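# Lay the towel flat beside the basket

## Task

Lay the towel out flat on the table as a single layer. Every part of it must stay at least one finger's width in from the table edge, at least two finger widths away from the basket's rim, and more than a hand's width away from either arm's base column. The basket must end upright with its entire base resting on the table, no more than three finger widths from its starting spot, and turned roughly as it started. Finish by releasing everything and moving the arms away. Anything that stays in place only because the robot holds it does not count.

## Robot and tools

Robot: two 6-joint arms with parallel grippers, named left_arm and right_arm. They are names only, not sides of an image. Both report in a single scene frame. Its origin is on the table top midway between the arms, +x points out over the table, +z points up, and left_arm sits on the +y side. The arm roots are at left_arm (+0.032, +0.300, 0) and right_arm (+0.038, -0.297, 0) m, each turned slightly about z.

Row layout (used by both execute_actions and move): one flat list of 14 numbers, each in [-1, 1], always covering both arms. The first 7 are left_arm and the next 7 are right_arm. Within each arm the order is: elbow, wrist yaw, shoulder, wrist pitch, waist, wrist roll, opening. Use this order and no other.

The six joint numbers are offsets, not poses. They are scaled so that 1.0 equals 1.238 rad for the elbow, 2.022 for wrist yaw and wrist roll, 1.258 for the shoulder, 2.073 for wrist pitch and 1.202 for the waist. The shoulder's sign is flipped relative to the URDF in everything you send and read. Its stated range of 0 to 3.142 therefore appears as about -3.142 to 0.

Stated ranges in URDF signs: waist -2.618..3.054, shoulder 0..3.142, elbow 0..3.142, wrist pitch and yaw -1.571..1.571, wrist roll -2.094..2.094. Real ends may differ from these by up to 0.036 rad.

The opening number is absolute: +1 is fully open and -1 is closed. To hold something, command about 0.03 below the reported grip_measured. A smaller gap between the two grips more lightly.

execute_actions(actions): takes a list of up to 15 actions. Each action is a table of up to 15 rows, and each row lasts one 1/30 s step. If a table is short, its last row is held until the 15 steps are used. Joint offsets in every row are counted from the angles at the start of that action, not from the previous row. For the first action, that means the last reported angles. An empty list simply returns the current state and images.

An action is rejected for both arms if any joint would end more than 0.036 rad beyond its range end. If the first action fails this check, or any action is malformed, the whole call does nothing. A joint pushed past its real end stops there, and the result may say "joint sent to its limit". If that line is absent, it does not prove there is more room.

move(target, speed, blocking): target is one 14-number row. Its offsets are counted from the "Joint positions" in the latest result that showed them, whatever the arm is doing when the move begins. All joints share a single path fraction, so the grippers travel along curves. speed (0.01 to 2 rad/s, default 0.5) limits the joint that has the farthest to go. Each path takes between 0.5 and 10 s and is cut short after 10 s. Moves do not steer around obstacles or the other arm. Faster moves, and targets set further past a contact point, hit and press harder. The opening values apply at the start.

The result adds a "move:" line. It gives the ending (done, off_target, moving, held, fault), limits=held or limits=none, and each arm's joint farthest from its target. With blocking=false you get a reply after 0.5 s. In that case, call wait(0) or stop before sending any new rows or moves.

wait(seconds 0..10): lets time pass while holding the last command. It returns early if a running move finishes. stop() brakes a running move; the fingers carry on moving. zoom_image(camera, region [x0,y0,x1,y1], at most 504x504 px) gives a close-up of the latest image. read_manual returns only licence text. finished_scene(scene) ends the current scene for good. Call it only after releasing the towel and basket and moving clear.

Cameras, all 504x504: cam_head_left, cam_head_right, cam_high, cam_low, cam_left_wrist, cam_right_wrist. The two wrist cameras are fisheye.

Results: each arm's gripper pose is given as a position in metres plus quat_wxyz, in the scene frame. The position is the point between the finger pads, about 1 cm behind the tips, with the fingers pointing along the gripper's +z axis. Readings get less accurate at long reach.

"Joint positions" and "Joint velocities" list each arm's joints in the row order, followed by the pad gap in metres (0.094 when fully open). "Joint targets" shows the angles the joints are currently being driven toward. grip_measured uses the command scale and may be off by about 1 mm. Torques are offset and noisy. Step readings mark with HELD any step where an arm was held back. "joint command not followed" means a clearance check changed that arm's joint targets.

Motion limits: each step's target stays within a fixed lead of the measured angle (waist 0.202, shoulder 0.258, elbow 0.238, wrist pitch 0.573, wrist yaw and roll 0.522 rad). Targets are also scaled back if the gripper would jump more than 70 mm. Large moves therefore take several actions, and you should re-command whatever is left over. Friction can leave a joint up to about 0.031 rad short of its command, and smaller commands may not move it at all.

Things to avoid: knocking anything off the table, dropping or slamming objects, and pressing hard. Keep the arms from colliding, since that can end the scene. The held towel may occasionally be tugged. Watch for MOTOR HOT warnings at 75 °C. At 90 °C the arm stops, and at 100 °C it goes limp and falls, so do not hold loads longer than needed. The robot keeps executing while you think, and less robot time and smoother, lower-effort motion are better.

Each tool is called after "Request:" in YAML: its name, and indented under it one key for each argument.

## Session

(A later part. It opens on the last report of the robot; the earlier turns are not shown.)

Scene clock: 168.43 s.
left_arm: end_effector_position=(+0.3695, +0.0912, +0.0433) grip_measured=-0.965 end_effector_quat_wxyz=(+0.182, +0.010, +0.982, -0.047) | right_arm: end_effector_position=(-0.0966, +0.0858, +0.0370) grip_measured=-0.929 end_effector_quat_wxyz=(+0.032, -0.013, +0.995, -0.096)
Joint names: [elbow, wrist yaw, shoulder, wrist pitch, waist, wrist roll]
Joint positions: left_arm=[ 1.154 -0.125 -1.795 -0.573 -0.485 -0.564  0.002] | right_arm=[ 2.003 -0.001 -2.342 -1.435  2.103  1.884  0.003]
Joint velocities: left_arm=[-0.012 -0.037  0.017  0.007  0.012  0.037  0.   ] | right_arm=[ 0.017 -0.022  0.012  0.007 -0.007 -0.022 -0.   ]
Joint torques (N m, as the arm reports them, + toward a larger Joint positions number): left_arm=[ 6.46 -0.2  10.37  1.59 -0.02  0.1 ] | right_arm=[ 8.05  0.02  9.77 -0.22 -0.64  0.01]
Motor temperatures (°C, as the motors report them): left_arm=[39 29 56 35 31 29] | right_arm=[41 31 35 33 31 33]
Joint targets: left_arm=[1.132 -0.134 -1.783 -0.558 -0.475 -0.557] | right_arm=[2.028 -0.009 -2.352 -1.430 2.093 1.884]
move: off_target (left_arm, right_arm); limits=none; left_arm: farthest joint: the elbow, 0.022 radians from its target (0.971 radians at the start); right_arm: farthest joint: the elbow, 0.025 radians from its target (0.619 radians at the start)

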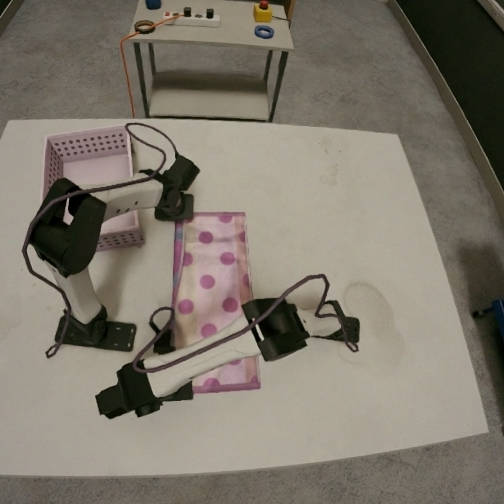

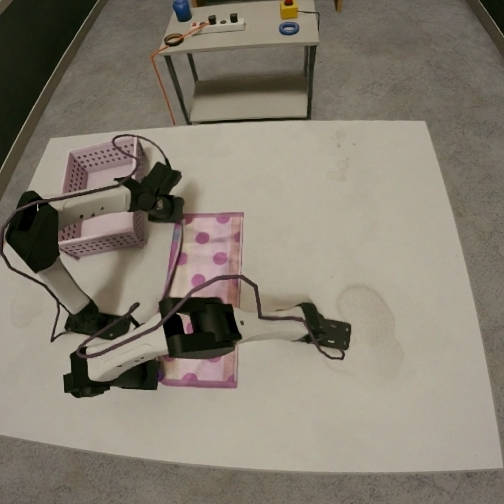

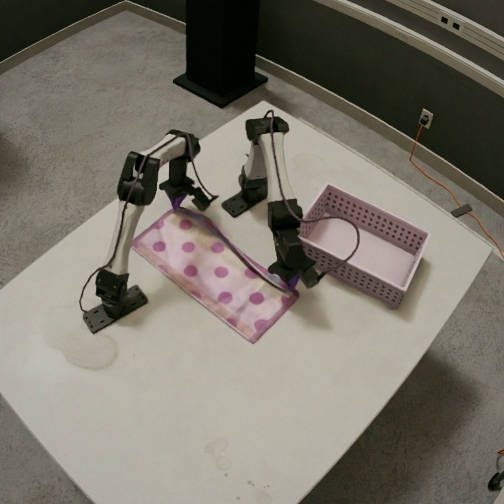

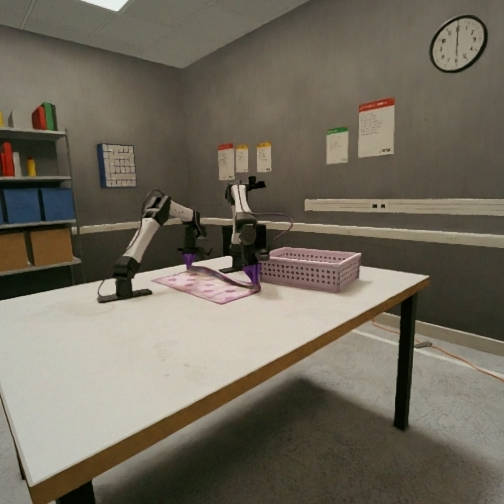

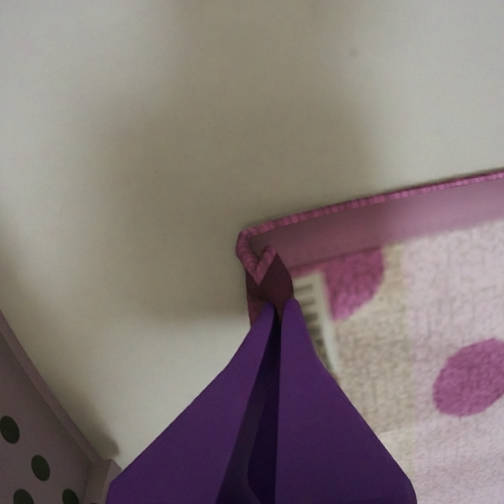

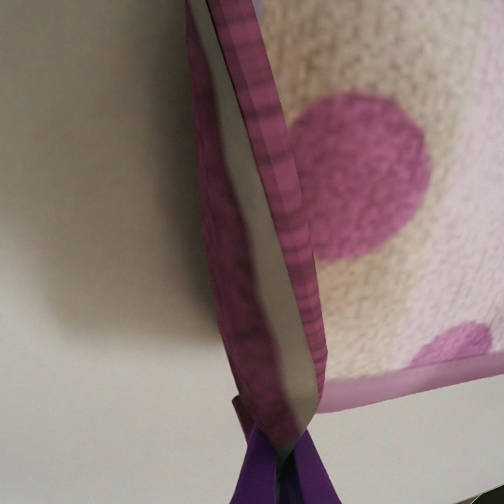

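Request:
move:
  target: [0,0,0,0,0,0,-0.3, 0,0,0,0,0,0,-0.3]

Request:
move:
  target: [0,0,0.4,-0.2,0,0,-0.3, -0.3,0,0.6,0,0.2,0,-0.3]
  speed: 0.6

Scene clock: 174.67 s.
left_arm: end_effector_position=(+0.3695, +0.0912, +0.0433) grip_measured=-0.302 end_effector_quat_wxyz=(+0.182, +0.010, +0.982, -0.047) | right_arm: end_effector_position=(-0.0966, +0.0858, +0.0370) grip_measured=-0.302 end_effector_quat_wxyz=(+0.032, -0.013, +0.995, -0.096)
Joint names: [elbow, wrist yaw, shoulder, wrist pitch, waist, wrist roll]
Joint positions: left_arm=[ 1.154 -0.125 -1.795 -0.573 -0.485 -0.563  0.033] | right_arm=[ 2.003 -0.001 -2.342 -1.435  2.103  1.884  0.033]
Joint velocities: left_arm=[-0.002 -0.022  0.017 -0.007  0.002  0.066 -0.001] | right_arm=[ 0.012 -0.022 -0.002 -0.007 -0.002 -0.022  0.001]
Joint torques (N m, as the arm reports them, + toward a larger Joint positions number): left_arm=[ 8.18 -0.12  9.35  1.43 -0.71  0.02] | right_arm=[ 6.19  0.1  10.41 -0.26  0.02  0.01]
Motor temperatures (°C, as the motors report them): left_arm=[39 29 55 35 31 29] | right_arm=[41 31 38 33 31 33]
Joint targets: left_arm=[1.154 -0.125 -1.795 -0.573 -0.485 -0.564] | right_arm=[2.003 -0.001 -2.342 -1.435 2.103 1.884]
move: done; limits=none; left_arm: farthest joint: the wrist roll, 0.001 radians from its target (0.001 radians at the start); right_arm: farthest joint: the waist, 0.000 radians from its target (0.000 radians at the start)

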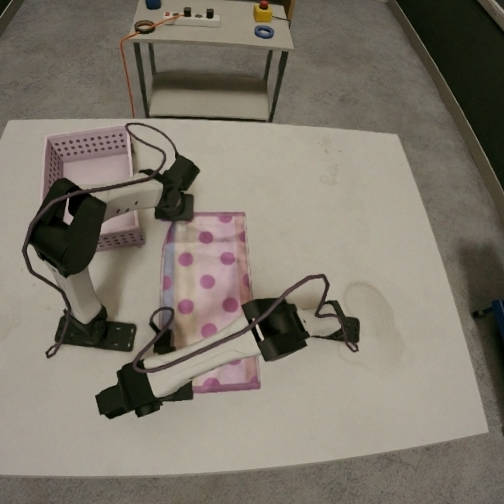

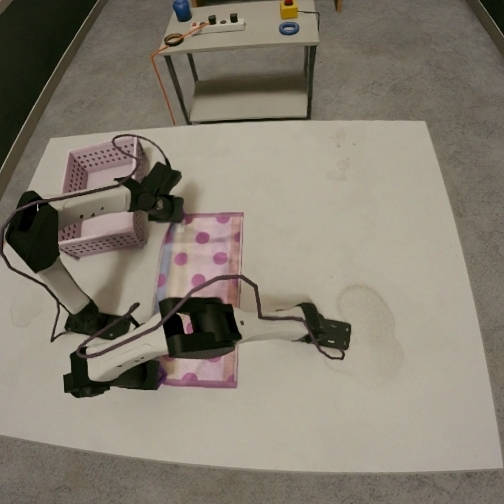

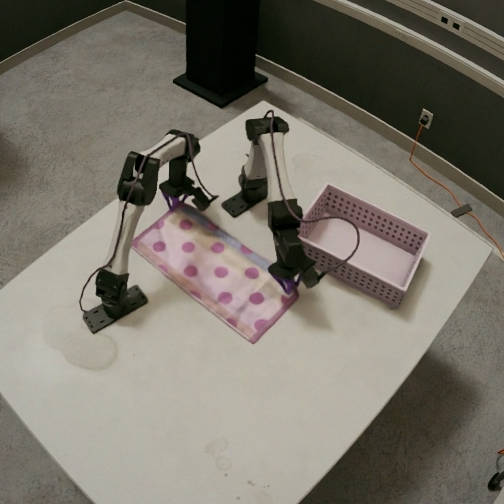

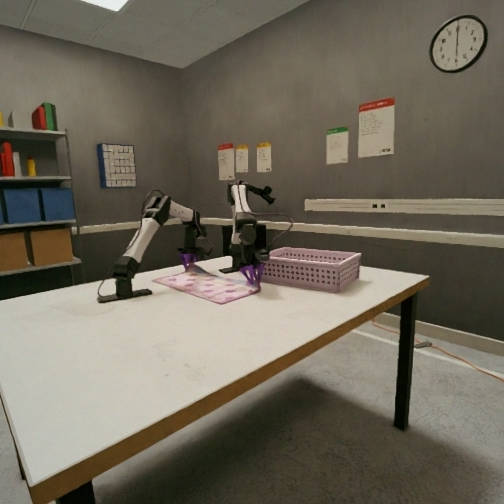

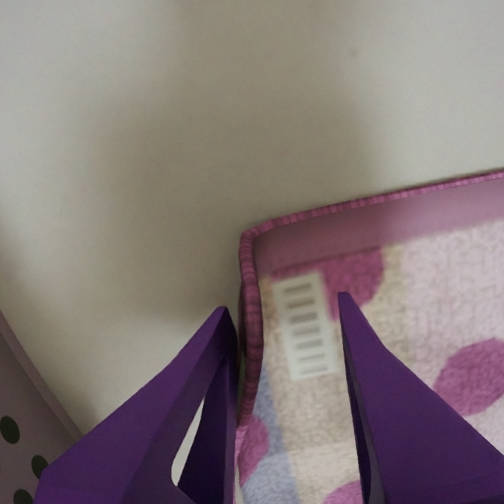

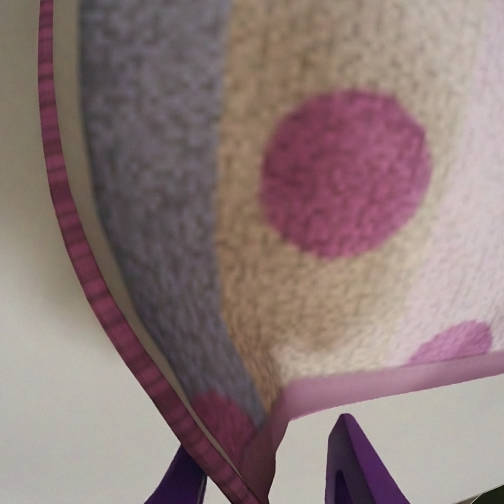

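Scene clock: 176.63 s.
left_arm: end_effector_position=(+0.2958, +0.1424, +0.1719) grip_measured=-0.302 end_effector_quat_wxyz=(+0.220, +0.007, +0.973, -0.073) | right_arm: end_effector_position=(-0.1316, -0.0316, +0.2085) grip_measured=-0.302 end_effector_quat_wxyz=(-0.041, -0.127, +0.987, +0.085)
Joint names: [elbow, wrist yaw, shoulder, wrist pitch, waist, wrist roll]
Joint positions: left_arm=[ 1.154 -0.125 -1.298 -0.975 -0.485 -0.563  0.033] | right_arm=[ 1.649 -0.001 -1.597 -1.434  2.334  1.884  0.033]
Joint velocities: left_arm=[ 0.007  0.022 -0.012 -0.022  0.007  0.007  0.   ] | right_arm=[-0.002 -0.051 -0.012 -0.007 -0.007 -0.022 -0.001]
Joint torques (N m, as the arm reports them, + toward a larger Joint positions number): left_arm=[ 8.86 -0.11  5.48  1.52 -0.71  0.03] | right_arm=[ 5.32  0.1   5.92  0.63  0.69 -0.01]
Motor temperatures (°C, as the motors report them): left_arm=[39 29 55 35 31 29] | right_arm=[41 31 38 33 31 33]
Joint targets: left_arm=[1.154 -0.125 -1.292 -0.987 -0.485 -0.563] | right_arm=[1.631 -0.001 -1.587 -1.434 2.344 1.884]
move: done; limits=none; left_arm: farthest joint: the wrist pitch, 0.012 radians from its target (0.415 radians at the start); right_arm: farthest joint: the elbow, 0.018 radians from its target (0.371 radians at the start)

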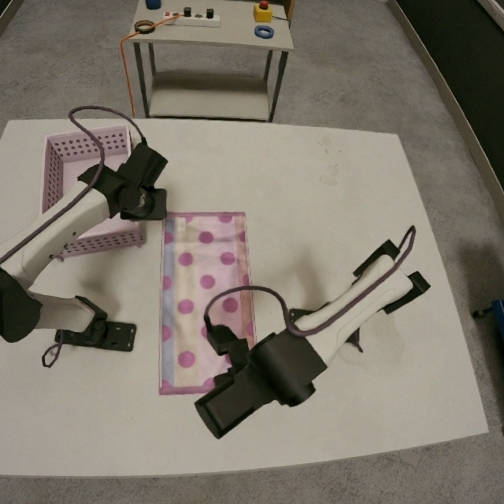

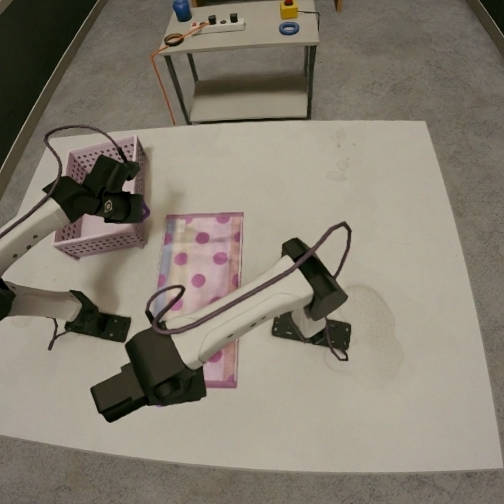

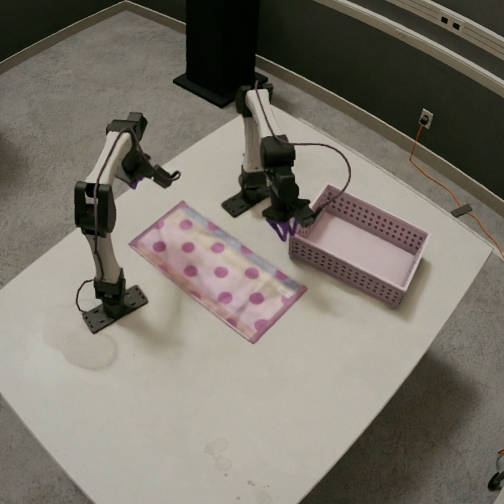

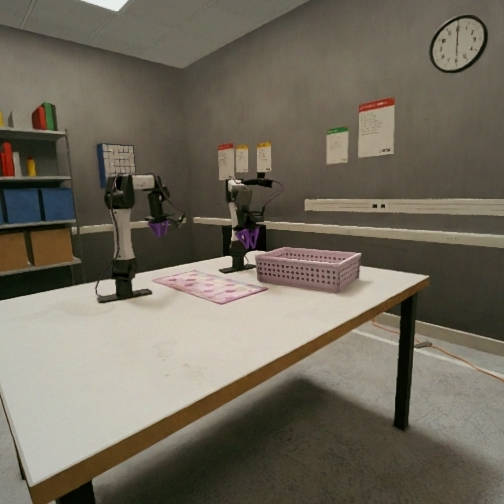

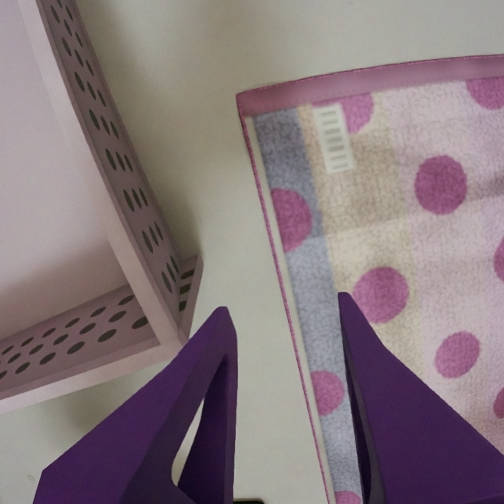

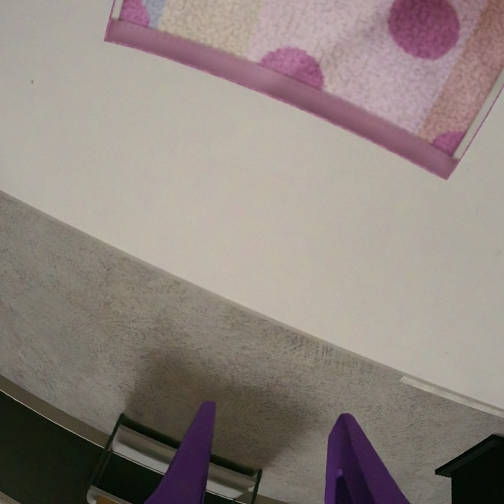

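Request:
move:
  target: [0.1,0,0.3,0,0.6,0.28,1, -0.15,0,0,0,-1,-0.5,-1]
  speed: 0.9

Request:
move:
  target: [0,0,0,0,0,0,1, -0.165,0,-0.22,0.255,-0.2,0,-1]
  speed: 0.6

Request:
move:
  target: [0,0,0,0,0,0,1, 0,0,-0.095,0,0,0,-1]
  speed: 0.15

Scene clock: 187.03 s.
left_arm: end_effector_position=(+0.2980, +0.3485, +0.3157) grip_measured=+0.999 end_effector_quat_wxyz=(+0.444, -0.075, +0.890, +0.077) | right_arm: end_effector_position=(+0.2041, -0.0679, +0.1628) grip_measured=-0.987 end_effector_quat_wxyz=(+0.006, -0.032, +0.999, +0.008)
Joint names: [elbow, wrist yaw, shoulder, wrist pitch, waist, wrist roll]
Joint positions: left_arm=[ 1.264 -0.124 -0.93  -0.976  0.225 -0.003  0.094] | right_arm=[ 1.482 -0.    -1.597 -1.434  1.137  0.88   0.001]
Joint velocities: left_arm=[-0.002  0.037 -0.007 -0.081  0.002 -0.007  0.   ] | right_arm=[-0.007 -0.037 -0.002  0.007  0.012  0.051  0.001]
Joint torques (N m, as the arm reports them, + toward a larger Joint positions number): left_arm=[ 9.44 -0.06  1.96  2.45  0.11  0.07] | right_arm=[ 5.33  0.07  5.23  0.37 -0.33 -0.07]
Motor temperatures (°C, as the motors report them): left_arm=[40 29 51 36 31 29] | right_arm=[40 31 38 33 31 33]
Joint targets: left_arm=[1.278 -0.125 -0.921 -0.975 0.236 0.003] | right_arm=[1.464 -0.001 -1.597 -1.434 1.132 0.873]
move: done; limits=none; left_arm: farthest joint: the elbow, 0.013 radians from its target (0.124 radians at the start); right_arm: farthest joint: the elbow, 0.018 radians from its target (0.186 radians at the start)

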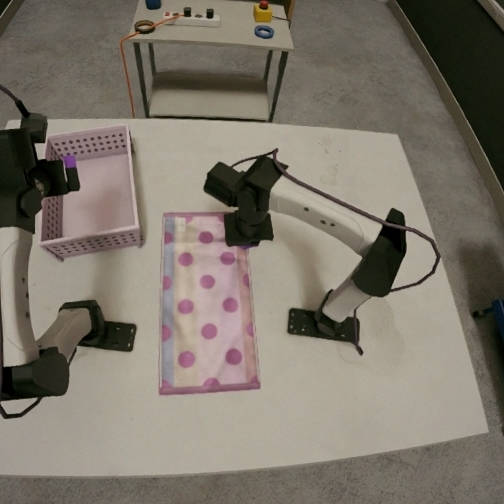

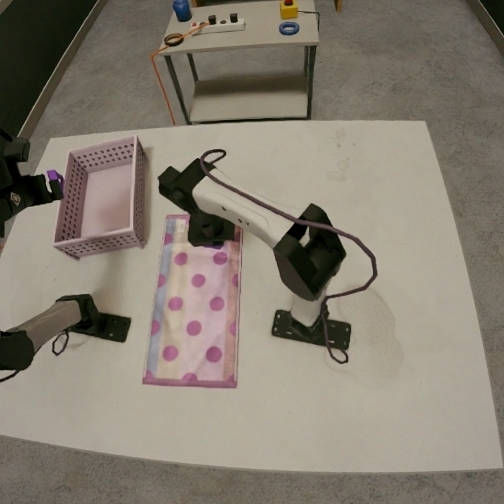

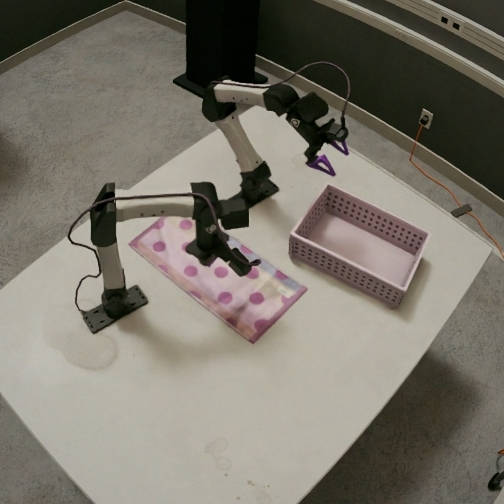

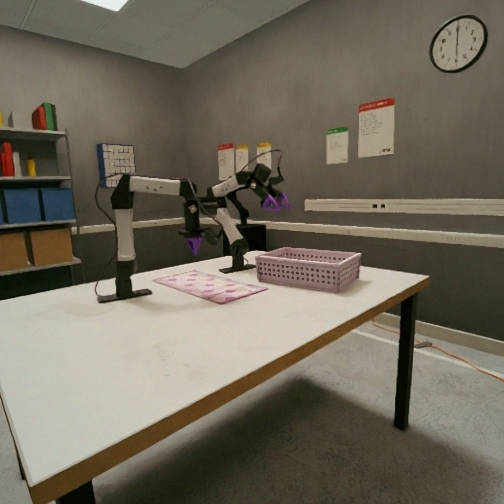

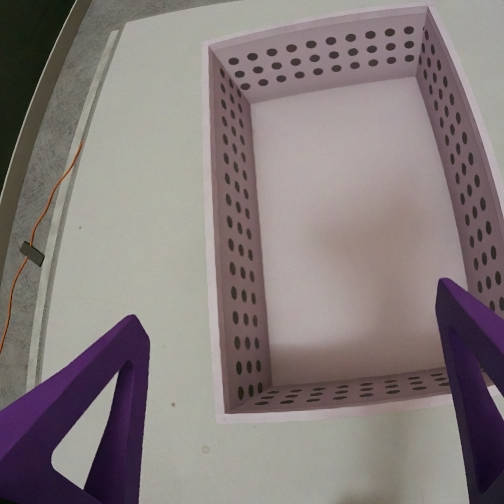

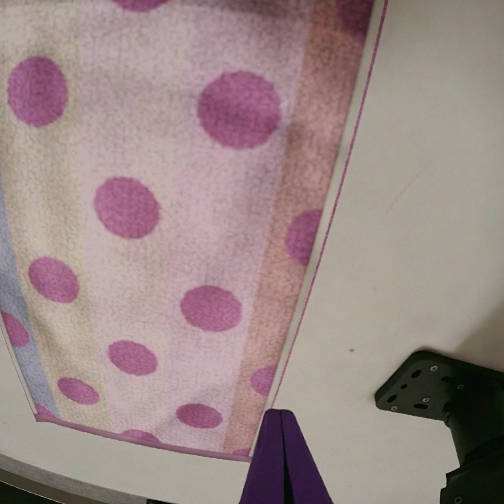

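Scene clock: 188.73 s.
left_arm: end_effector_position=(+0.2980, +0.3485, +0.3157) grip_measured=+0.999 end_effector_quat_wxyz=(+0.444, -0.075, +0.890, +0.077) | right_arm: end_effector_position=(+0.3056, -0.0667, +0.0379) grip_measured=-0.987 end_effector_quat_wxyz=(+0.025, +0.085, +0.996, +0.026)
Joint names: [elbow, wrist yaw, shoulder, wrist pitch, waist, wrist roll]
Joint positions: left_arm=[ 1.264 -0.124 -0.93  -0.976  0.225 -0.003  0.094] | right_arm=[ 1.29  -0.    -1.866 -0.924  0.904  0.88   0.001]
Joint velocities: left_arm=[-0.032  0.037  0.002  0.022 -0.012  0.037  0.   ] | right_arm=[-0.012 -0.051  0.012  0.022 -0.017  0.051 -0.001]
Joint torques (N m, as the arm reports them, + toward a larger Joint positions number): left_arm=[ 8.39 -0.05  1.21  2.44 -0.72  0.  ] | right_arm=[ 5.53  0.08  6.78  0.69 -0.47  0.  ]
Motor temperatures (°C, as the motors report them): left_arm=[40 29 50 36 31 29] | right_arm=[40 31 38 33 31 33]
Joint targets: left_arm=[1.264 -0.124 -0.930 -0.976 0.225 -0.003] | right_arm=[1.277 -0.000 -1.874 -0.905 0.896 0.880]
move: done; limits=none; left_arm: farthest joint: the waist, 0.000 radians from its target (0.000 radians at the start); right_arm: farthest joint: the wrist pitch, 0.019 radians from its target (0.529 radians at the start)

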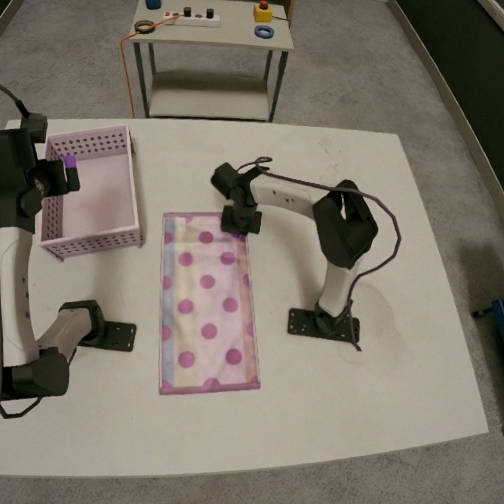

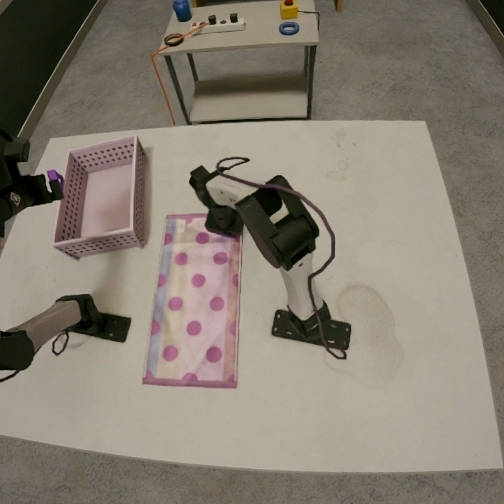

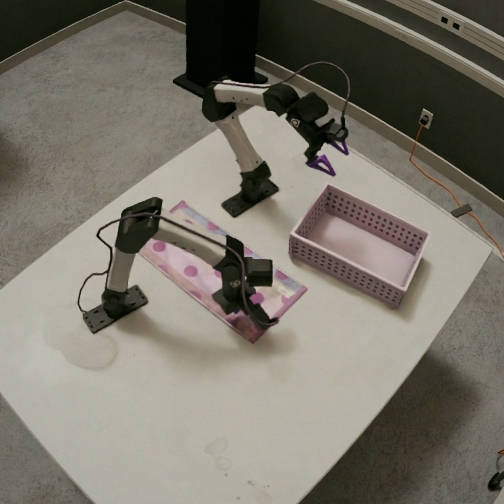

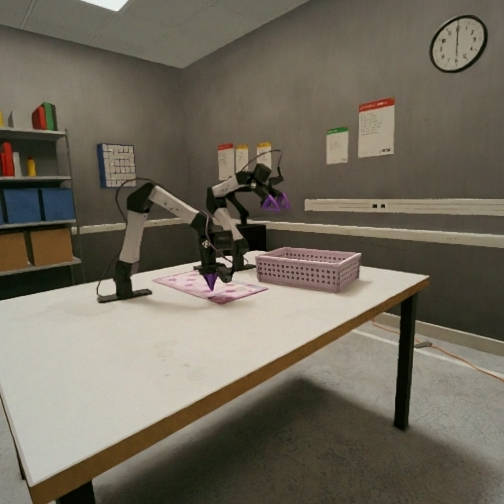

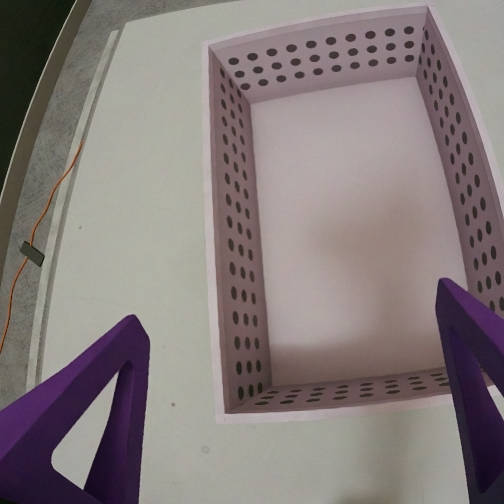

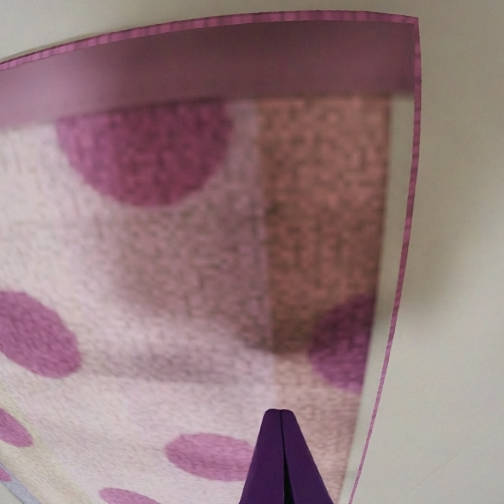

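Scene clock: 189.77 s.
left_arm: end_effector_position=(+0.2980, +0.3485, +0.3157) grip_measured=+0.999 end_effector_quat_wxyz=(+0.444, -0.075, +0.890, +0.077) | right_arm: end_effector_position=(+0.3009, -0.0707, +0.0145) grip_measured=-0.988 end_effector_quat_wxyz=(+0.000, +0.085, +0.996, +0.000)
Joint names: [elbow, wrist yaw, shoulder, wrist pitch, waist, wrist roll]
Joint positions: left_arm=[ 1.264 -0.124 -0.93  -0.976  0.225 -0.003  0.094] | right_arm=[ 1.29  -0.    -1.937 -0.924  0.904  0.88   0.001]
Joint velocities: left_arm=[-0.012 -0.051 -0.002 -0.037  0.012 -0.022  0.   ] | right_arm=[-0.007 -0.066  0.002 -0.007  0.007  0.022  0.001]
Joint torques (N m, as the arm reports them, + toward a larger Joint positions number): left_arm=[ 8.38 -0.05  1.22  2.44 -0.7   0.  ] | right_arm=[6.27 0.08 4.46 0.33 0.01 0.  ]
Motor temperatures (°C, as the motors report them): left_arm=[40 29 50 36 31 29] | right_arm=[40 31 38 33 31 33]
Joint targets: left_arm=[1.264 -0.124 -0.930 -0.976 0.225 -0.003] | right_arm=[1.290 -0.000 -1.985 -0.924 0.904 0.880]
move: off_target (right_arm); limits=none; left_arm: farthest joint: the waist, 0.000 radians from its target (0.000 radians at the start); right_arm: farthest joint: the shoulder, 0.049 radians from its target (0.120 radians at the start)

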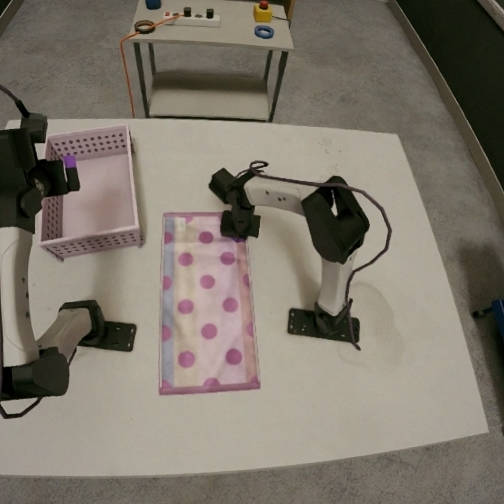

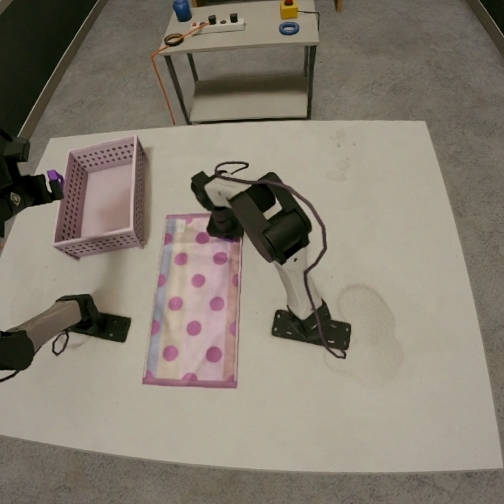

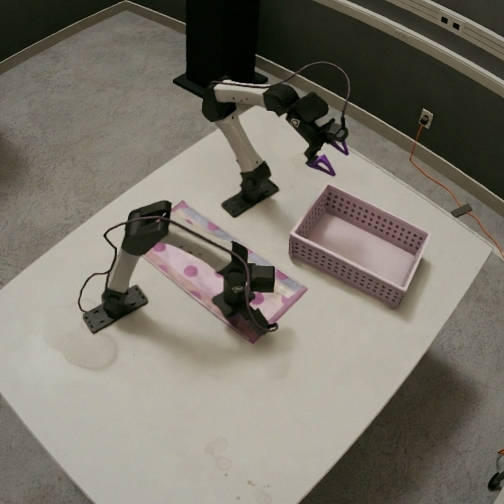

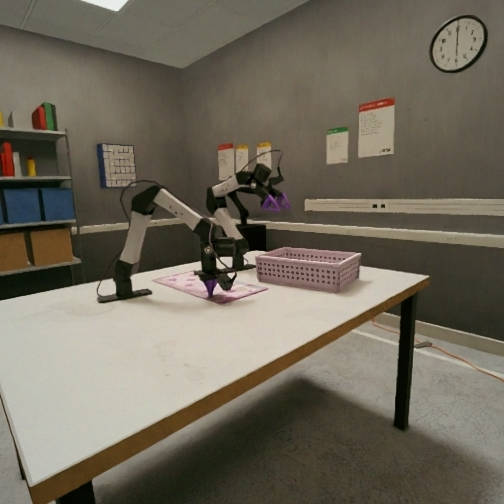

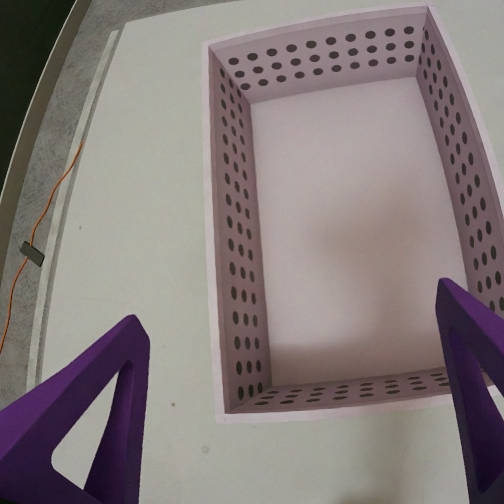

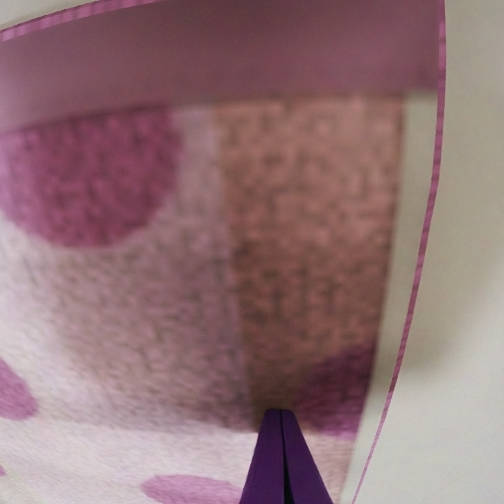

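Request:
move:
  target: [0,0,0,0,0,0,1, 0,0,-0.035,0,-0.12,0,-1]
  speed: 0.15

Request:
move:
  target: [0,0,0,0,0,0,1, 0,0,0.1,-0.02,0,0,-1]
  speed: 0.3

Request:
move:
  target: [0,0,0,0,0,0,1, 0,0,0.5,-0.2,-0.7,-0.4,1]
  speed: 0.9

Scene clock: 195.23 s.
left_arm: end_effector_position=(+0.2980, +0.3485, +0.3157) grip_measured=+0.999 end_effector_quat_wxyz=(+0.444, -0.075, +0.890, +0.077) | right_arm: end_effector_position=(+0.3239, -0.1006, +0.0146) grip_measured=-0.988 end_effector_quat_wxyz=(-0.011, +0.147, +0.989, +0.013)
Joint names: [elbow, wrist yaw, shoulder, wrist pitch, waist, wrist roll]
Joint positions: left_arm=[ 1.264 -0.124 -0.93  -0.976  0.225 -0.003  0.094] | right_arm=[ 1.29  -0.035 -1.937 -0.924  0.777  0.88   0.001]
Joint velocities: left_arm=[ 0.007  0.007  0.002 -0.022 -0.007  0.007 -0.   ] | right_arm=[-0.007 -0.051  0.017  0.037 -0.012  0.007  0.   ]
Joint torques (N m, as the arm reports them, + toward a larger Joint positions number): left_arm=[ 8.39 -0.05  1.23  2.44 -0.7   0.  ] | right_arm=[ 6.25  0.42  4.77  0.33 -1.24  0.  ]
Motor temperatures (°C, as the motors report them): left_arm=[40 29 48 37 31 29] | right_arm=[40 31 38 33 31 33]
Joint targets: left_arm=[1.264 -0.124 -0.930 -0.976 0.225 -0.003] | right_arm=[1.290 -0.000 -1.981 -0.924 0.759 0.880]
move: off_target (right_arm); limits=none; left_arm: farthest joint: the waist, 0.000 radians from its target (0.000 radians at the start); right_arm: farthest joint: the shoulder, 0.044 radians from its target (0.044 radians at the start)

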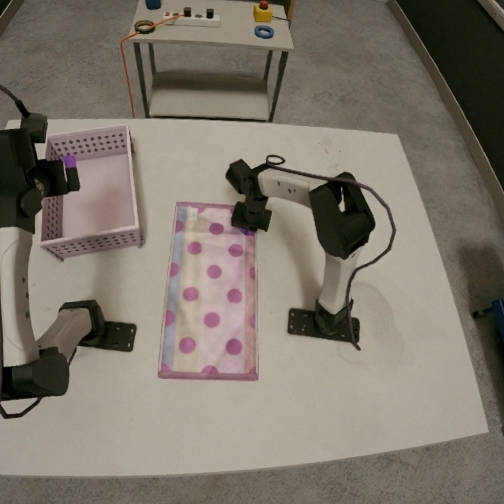

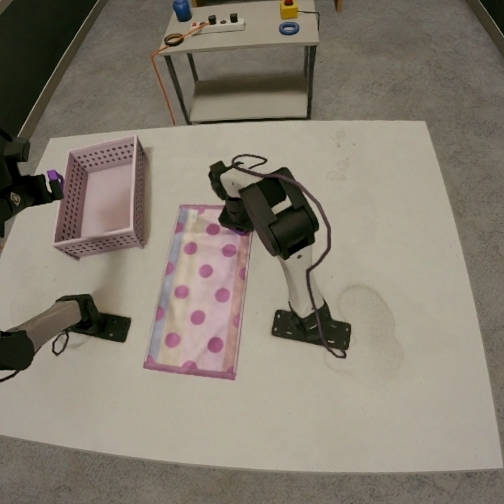

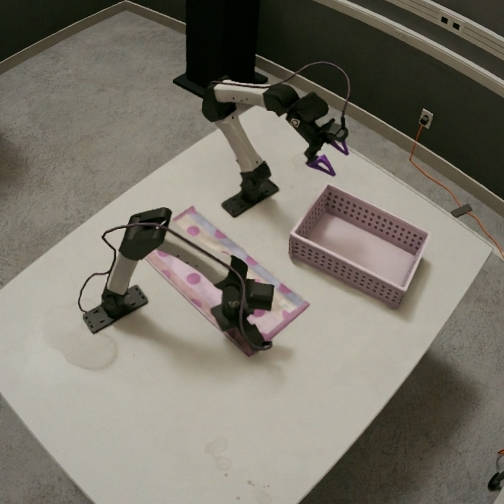

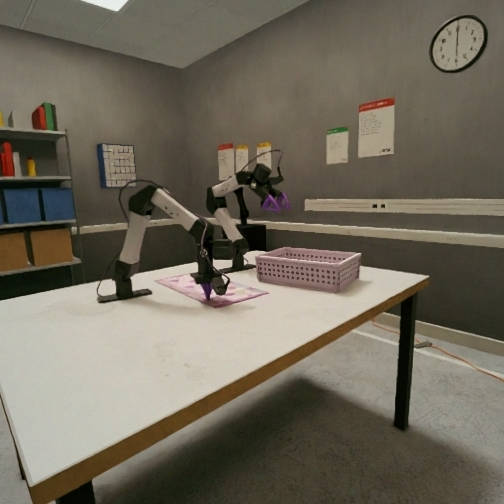

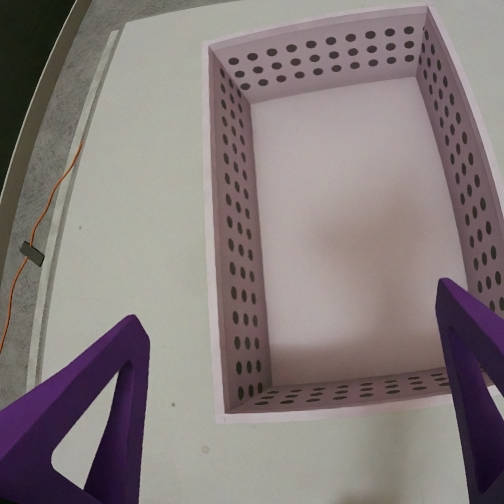

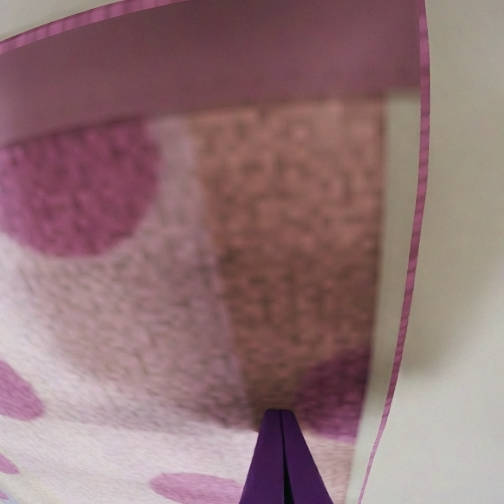

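Scene clock: 196.17 s.
left_arm: end_effector_position=(+0.2980, +0.3485, +0.3157) grip_measured=+0.999 end_effector_quat_wxyz=(+0.444, -0.075, +0.890, +0.077) | right_arm: end_effector_position=(+0.3263, -0.0984, +0.0508) grip_measured=-0.988 end_effector_quat_wxyz=(+0.020, +0.146, +0.988, +0.043)
Joint names: [elbow, wrist yaw, shoulder, wrist pitch, waist, wrist roll]
Joint positions: left_arm=[ 1.264 -0.124 -0.93  -0.976  0.225 -0.003  0.094] | right_arm=[ 1.29  -0.038 -1.826 -0.948  0.777  0.88   0.001]
Joint velocities: left_arm=[ 0.017 -0.007 -0.002 -0.037  0.007  0.037 -0.001] | right_arm=[-0.012 -0.022  0.007 -0.037  0.017 -0.007 -0.   ]
Joint torques (N m, as the arm reports them, + toward a larger Joint positions number): left_arm=[ 8.39 -0.05  1.23  2.44 -0.71  0.  ] | right_arm=[ 6.66  0.08  8.03  0.34  0.02 -0.01]
Motor temperatures (°C, as the motors report them): left_arm=[40 29 48 37 31 29] | right_arm=[40 31 38 33 31 33]
Joint targets: left_arm=[1.264 -0.124 -0.930 -0.976 0.225 -0.003] | right_arm=[1.290 -0.035 -1.811 -0.965 0.777 0.880]
move: done; limits=none; left_arm: farthest joint: the waist, 0.000 radians from its target (0.000 radians at the start); right_arm: farthest joint: the wrist pitch, 0.018 radians from its target (0.042 radians at the start)

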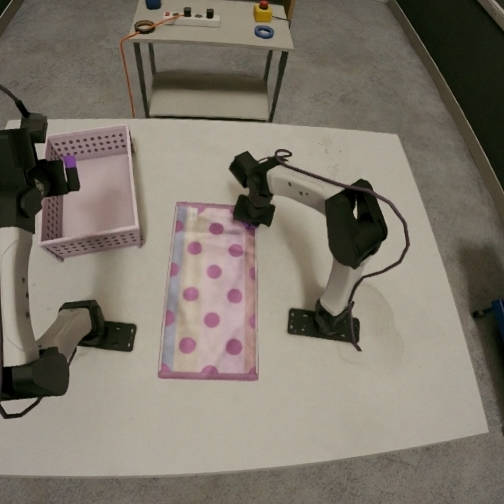

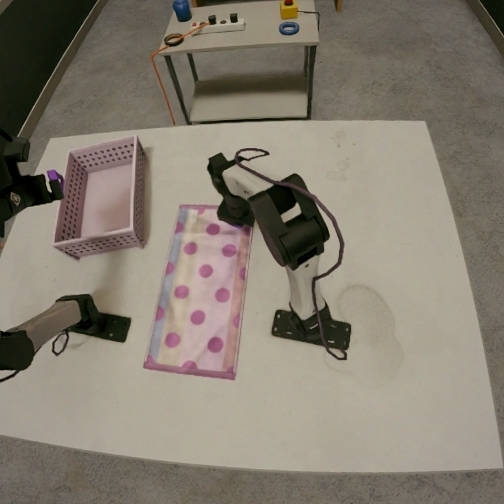

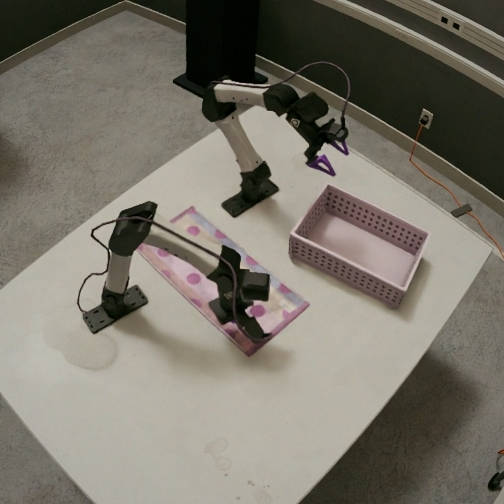

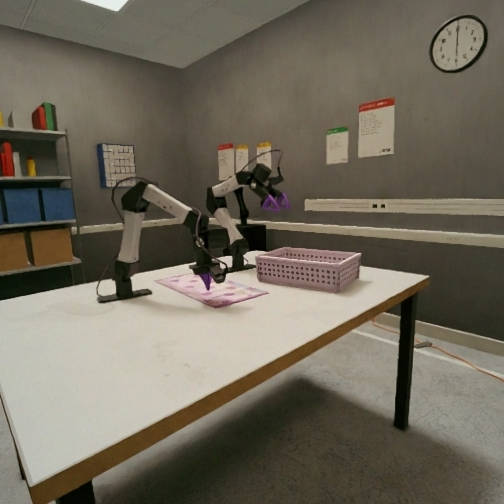

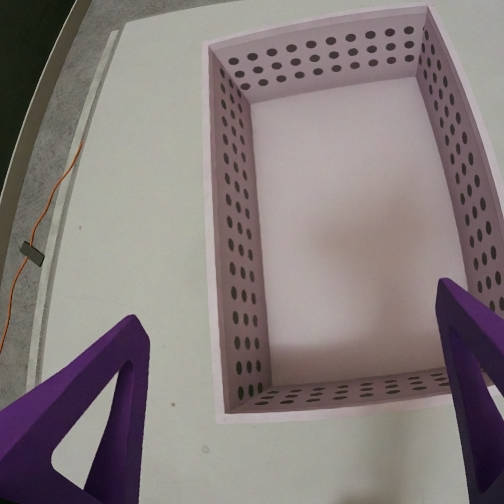

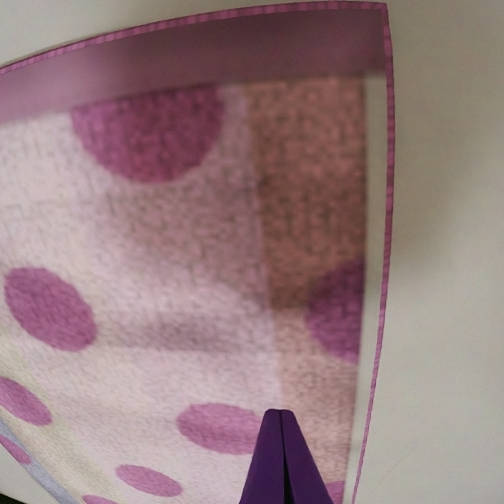

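Scene clock: 198.03 s.
left_arm: end_effector_position=(+0.2980, +0.3485, +0.3157) grip_measured=+0.999 end_effector_quat_wxyz=(+0.444, -0.075, +0.890, +0.077) | right_arm: end_effector_position=(+0.2723, -0.3491, +0.2064) grip_measured=+1.000 end_effector_quat_wxyz=(+0.155, +0.157, +0.975, +0.005)
Joint names: [elbow, wrist yaw, shoulder, wrist pitch, waist, wrist roll]
Joint positions: left_arm=[ 1.264 -0.124 -0.93  -0.976  0.225 -0.003  0.094] | right_arm=[ 1.29  -0.036 -1.206 -1.345 -0.054  0.077  0.094]
Joint velocities: left_arm=[ 0.022  0.007  0.012 -0.022  0.017 -0.007 -0.001] | right_arm=[-0.002  0.007  0.017 -0.051  0.007  0.051  0.   ]
Joint torques (N m, as the arm reports them, + toward a larger Joint positions number): left_arm=[ 8.39 -0.05  1.22  2.44 -0.7   0.  ] | right_arm=[ 6.94 -0.02  2.92  0.84 -0.69 -0.07]
Motor temperatures (°C, as the motors report them): left_arm=[40 29 47 38 31 29] | right_arm=[40 31 39 33 31 33]
Joint targets: left_arm=[1.264 -0.124 -0.930 -0.976 0.225 -0.003] | right_arm=[1.290 -0.038 -1.197 -1.362 -0.064 0.071]
move: done; limits=none; left_arm: farthest joint: the waist, 0.000 radians from its target (0.000 radians at the start); right_arm: farthest joint: the wrist pitch, 0.017 radians from its target (0.415 radians at the start)

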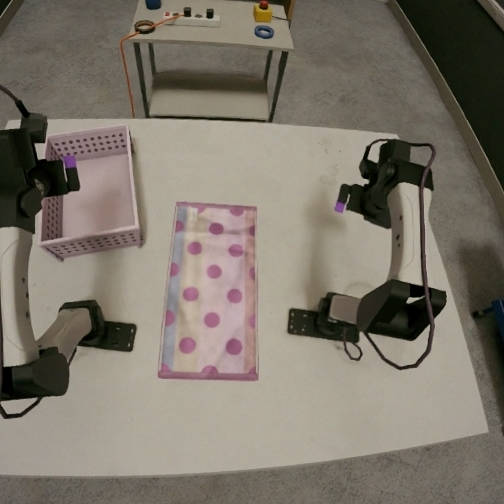

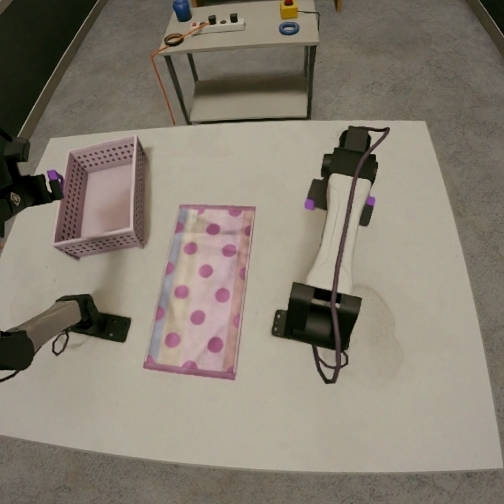

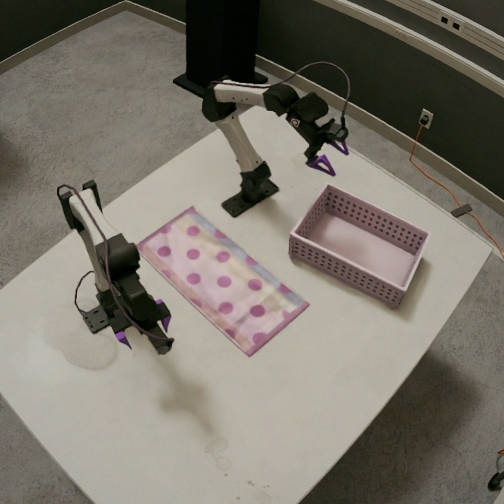

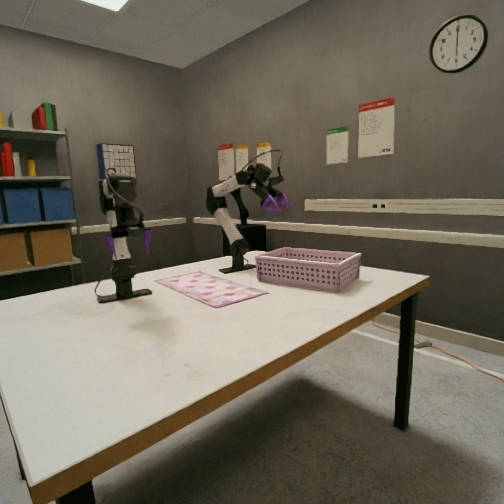

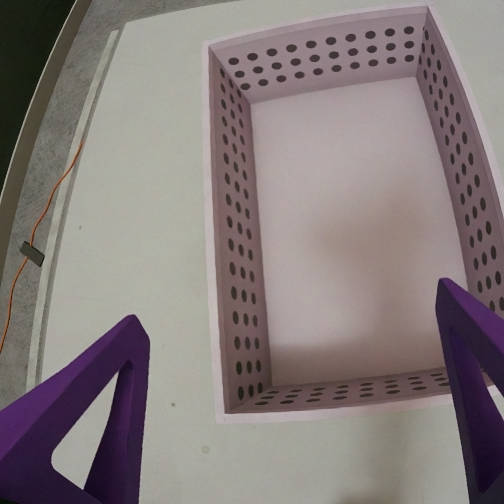

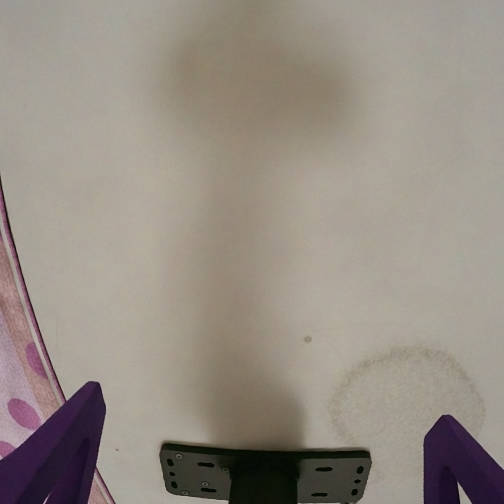

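Request:
finished_scene:
  scene: 1

The scene is finished: the task was done.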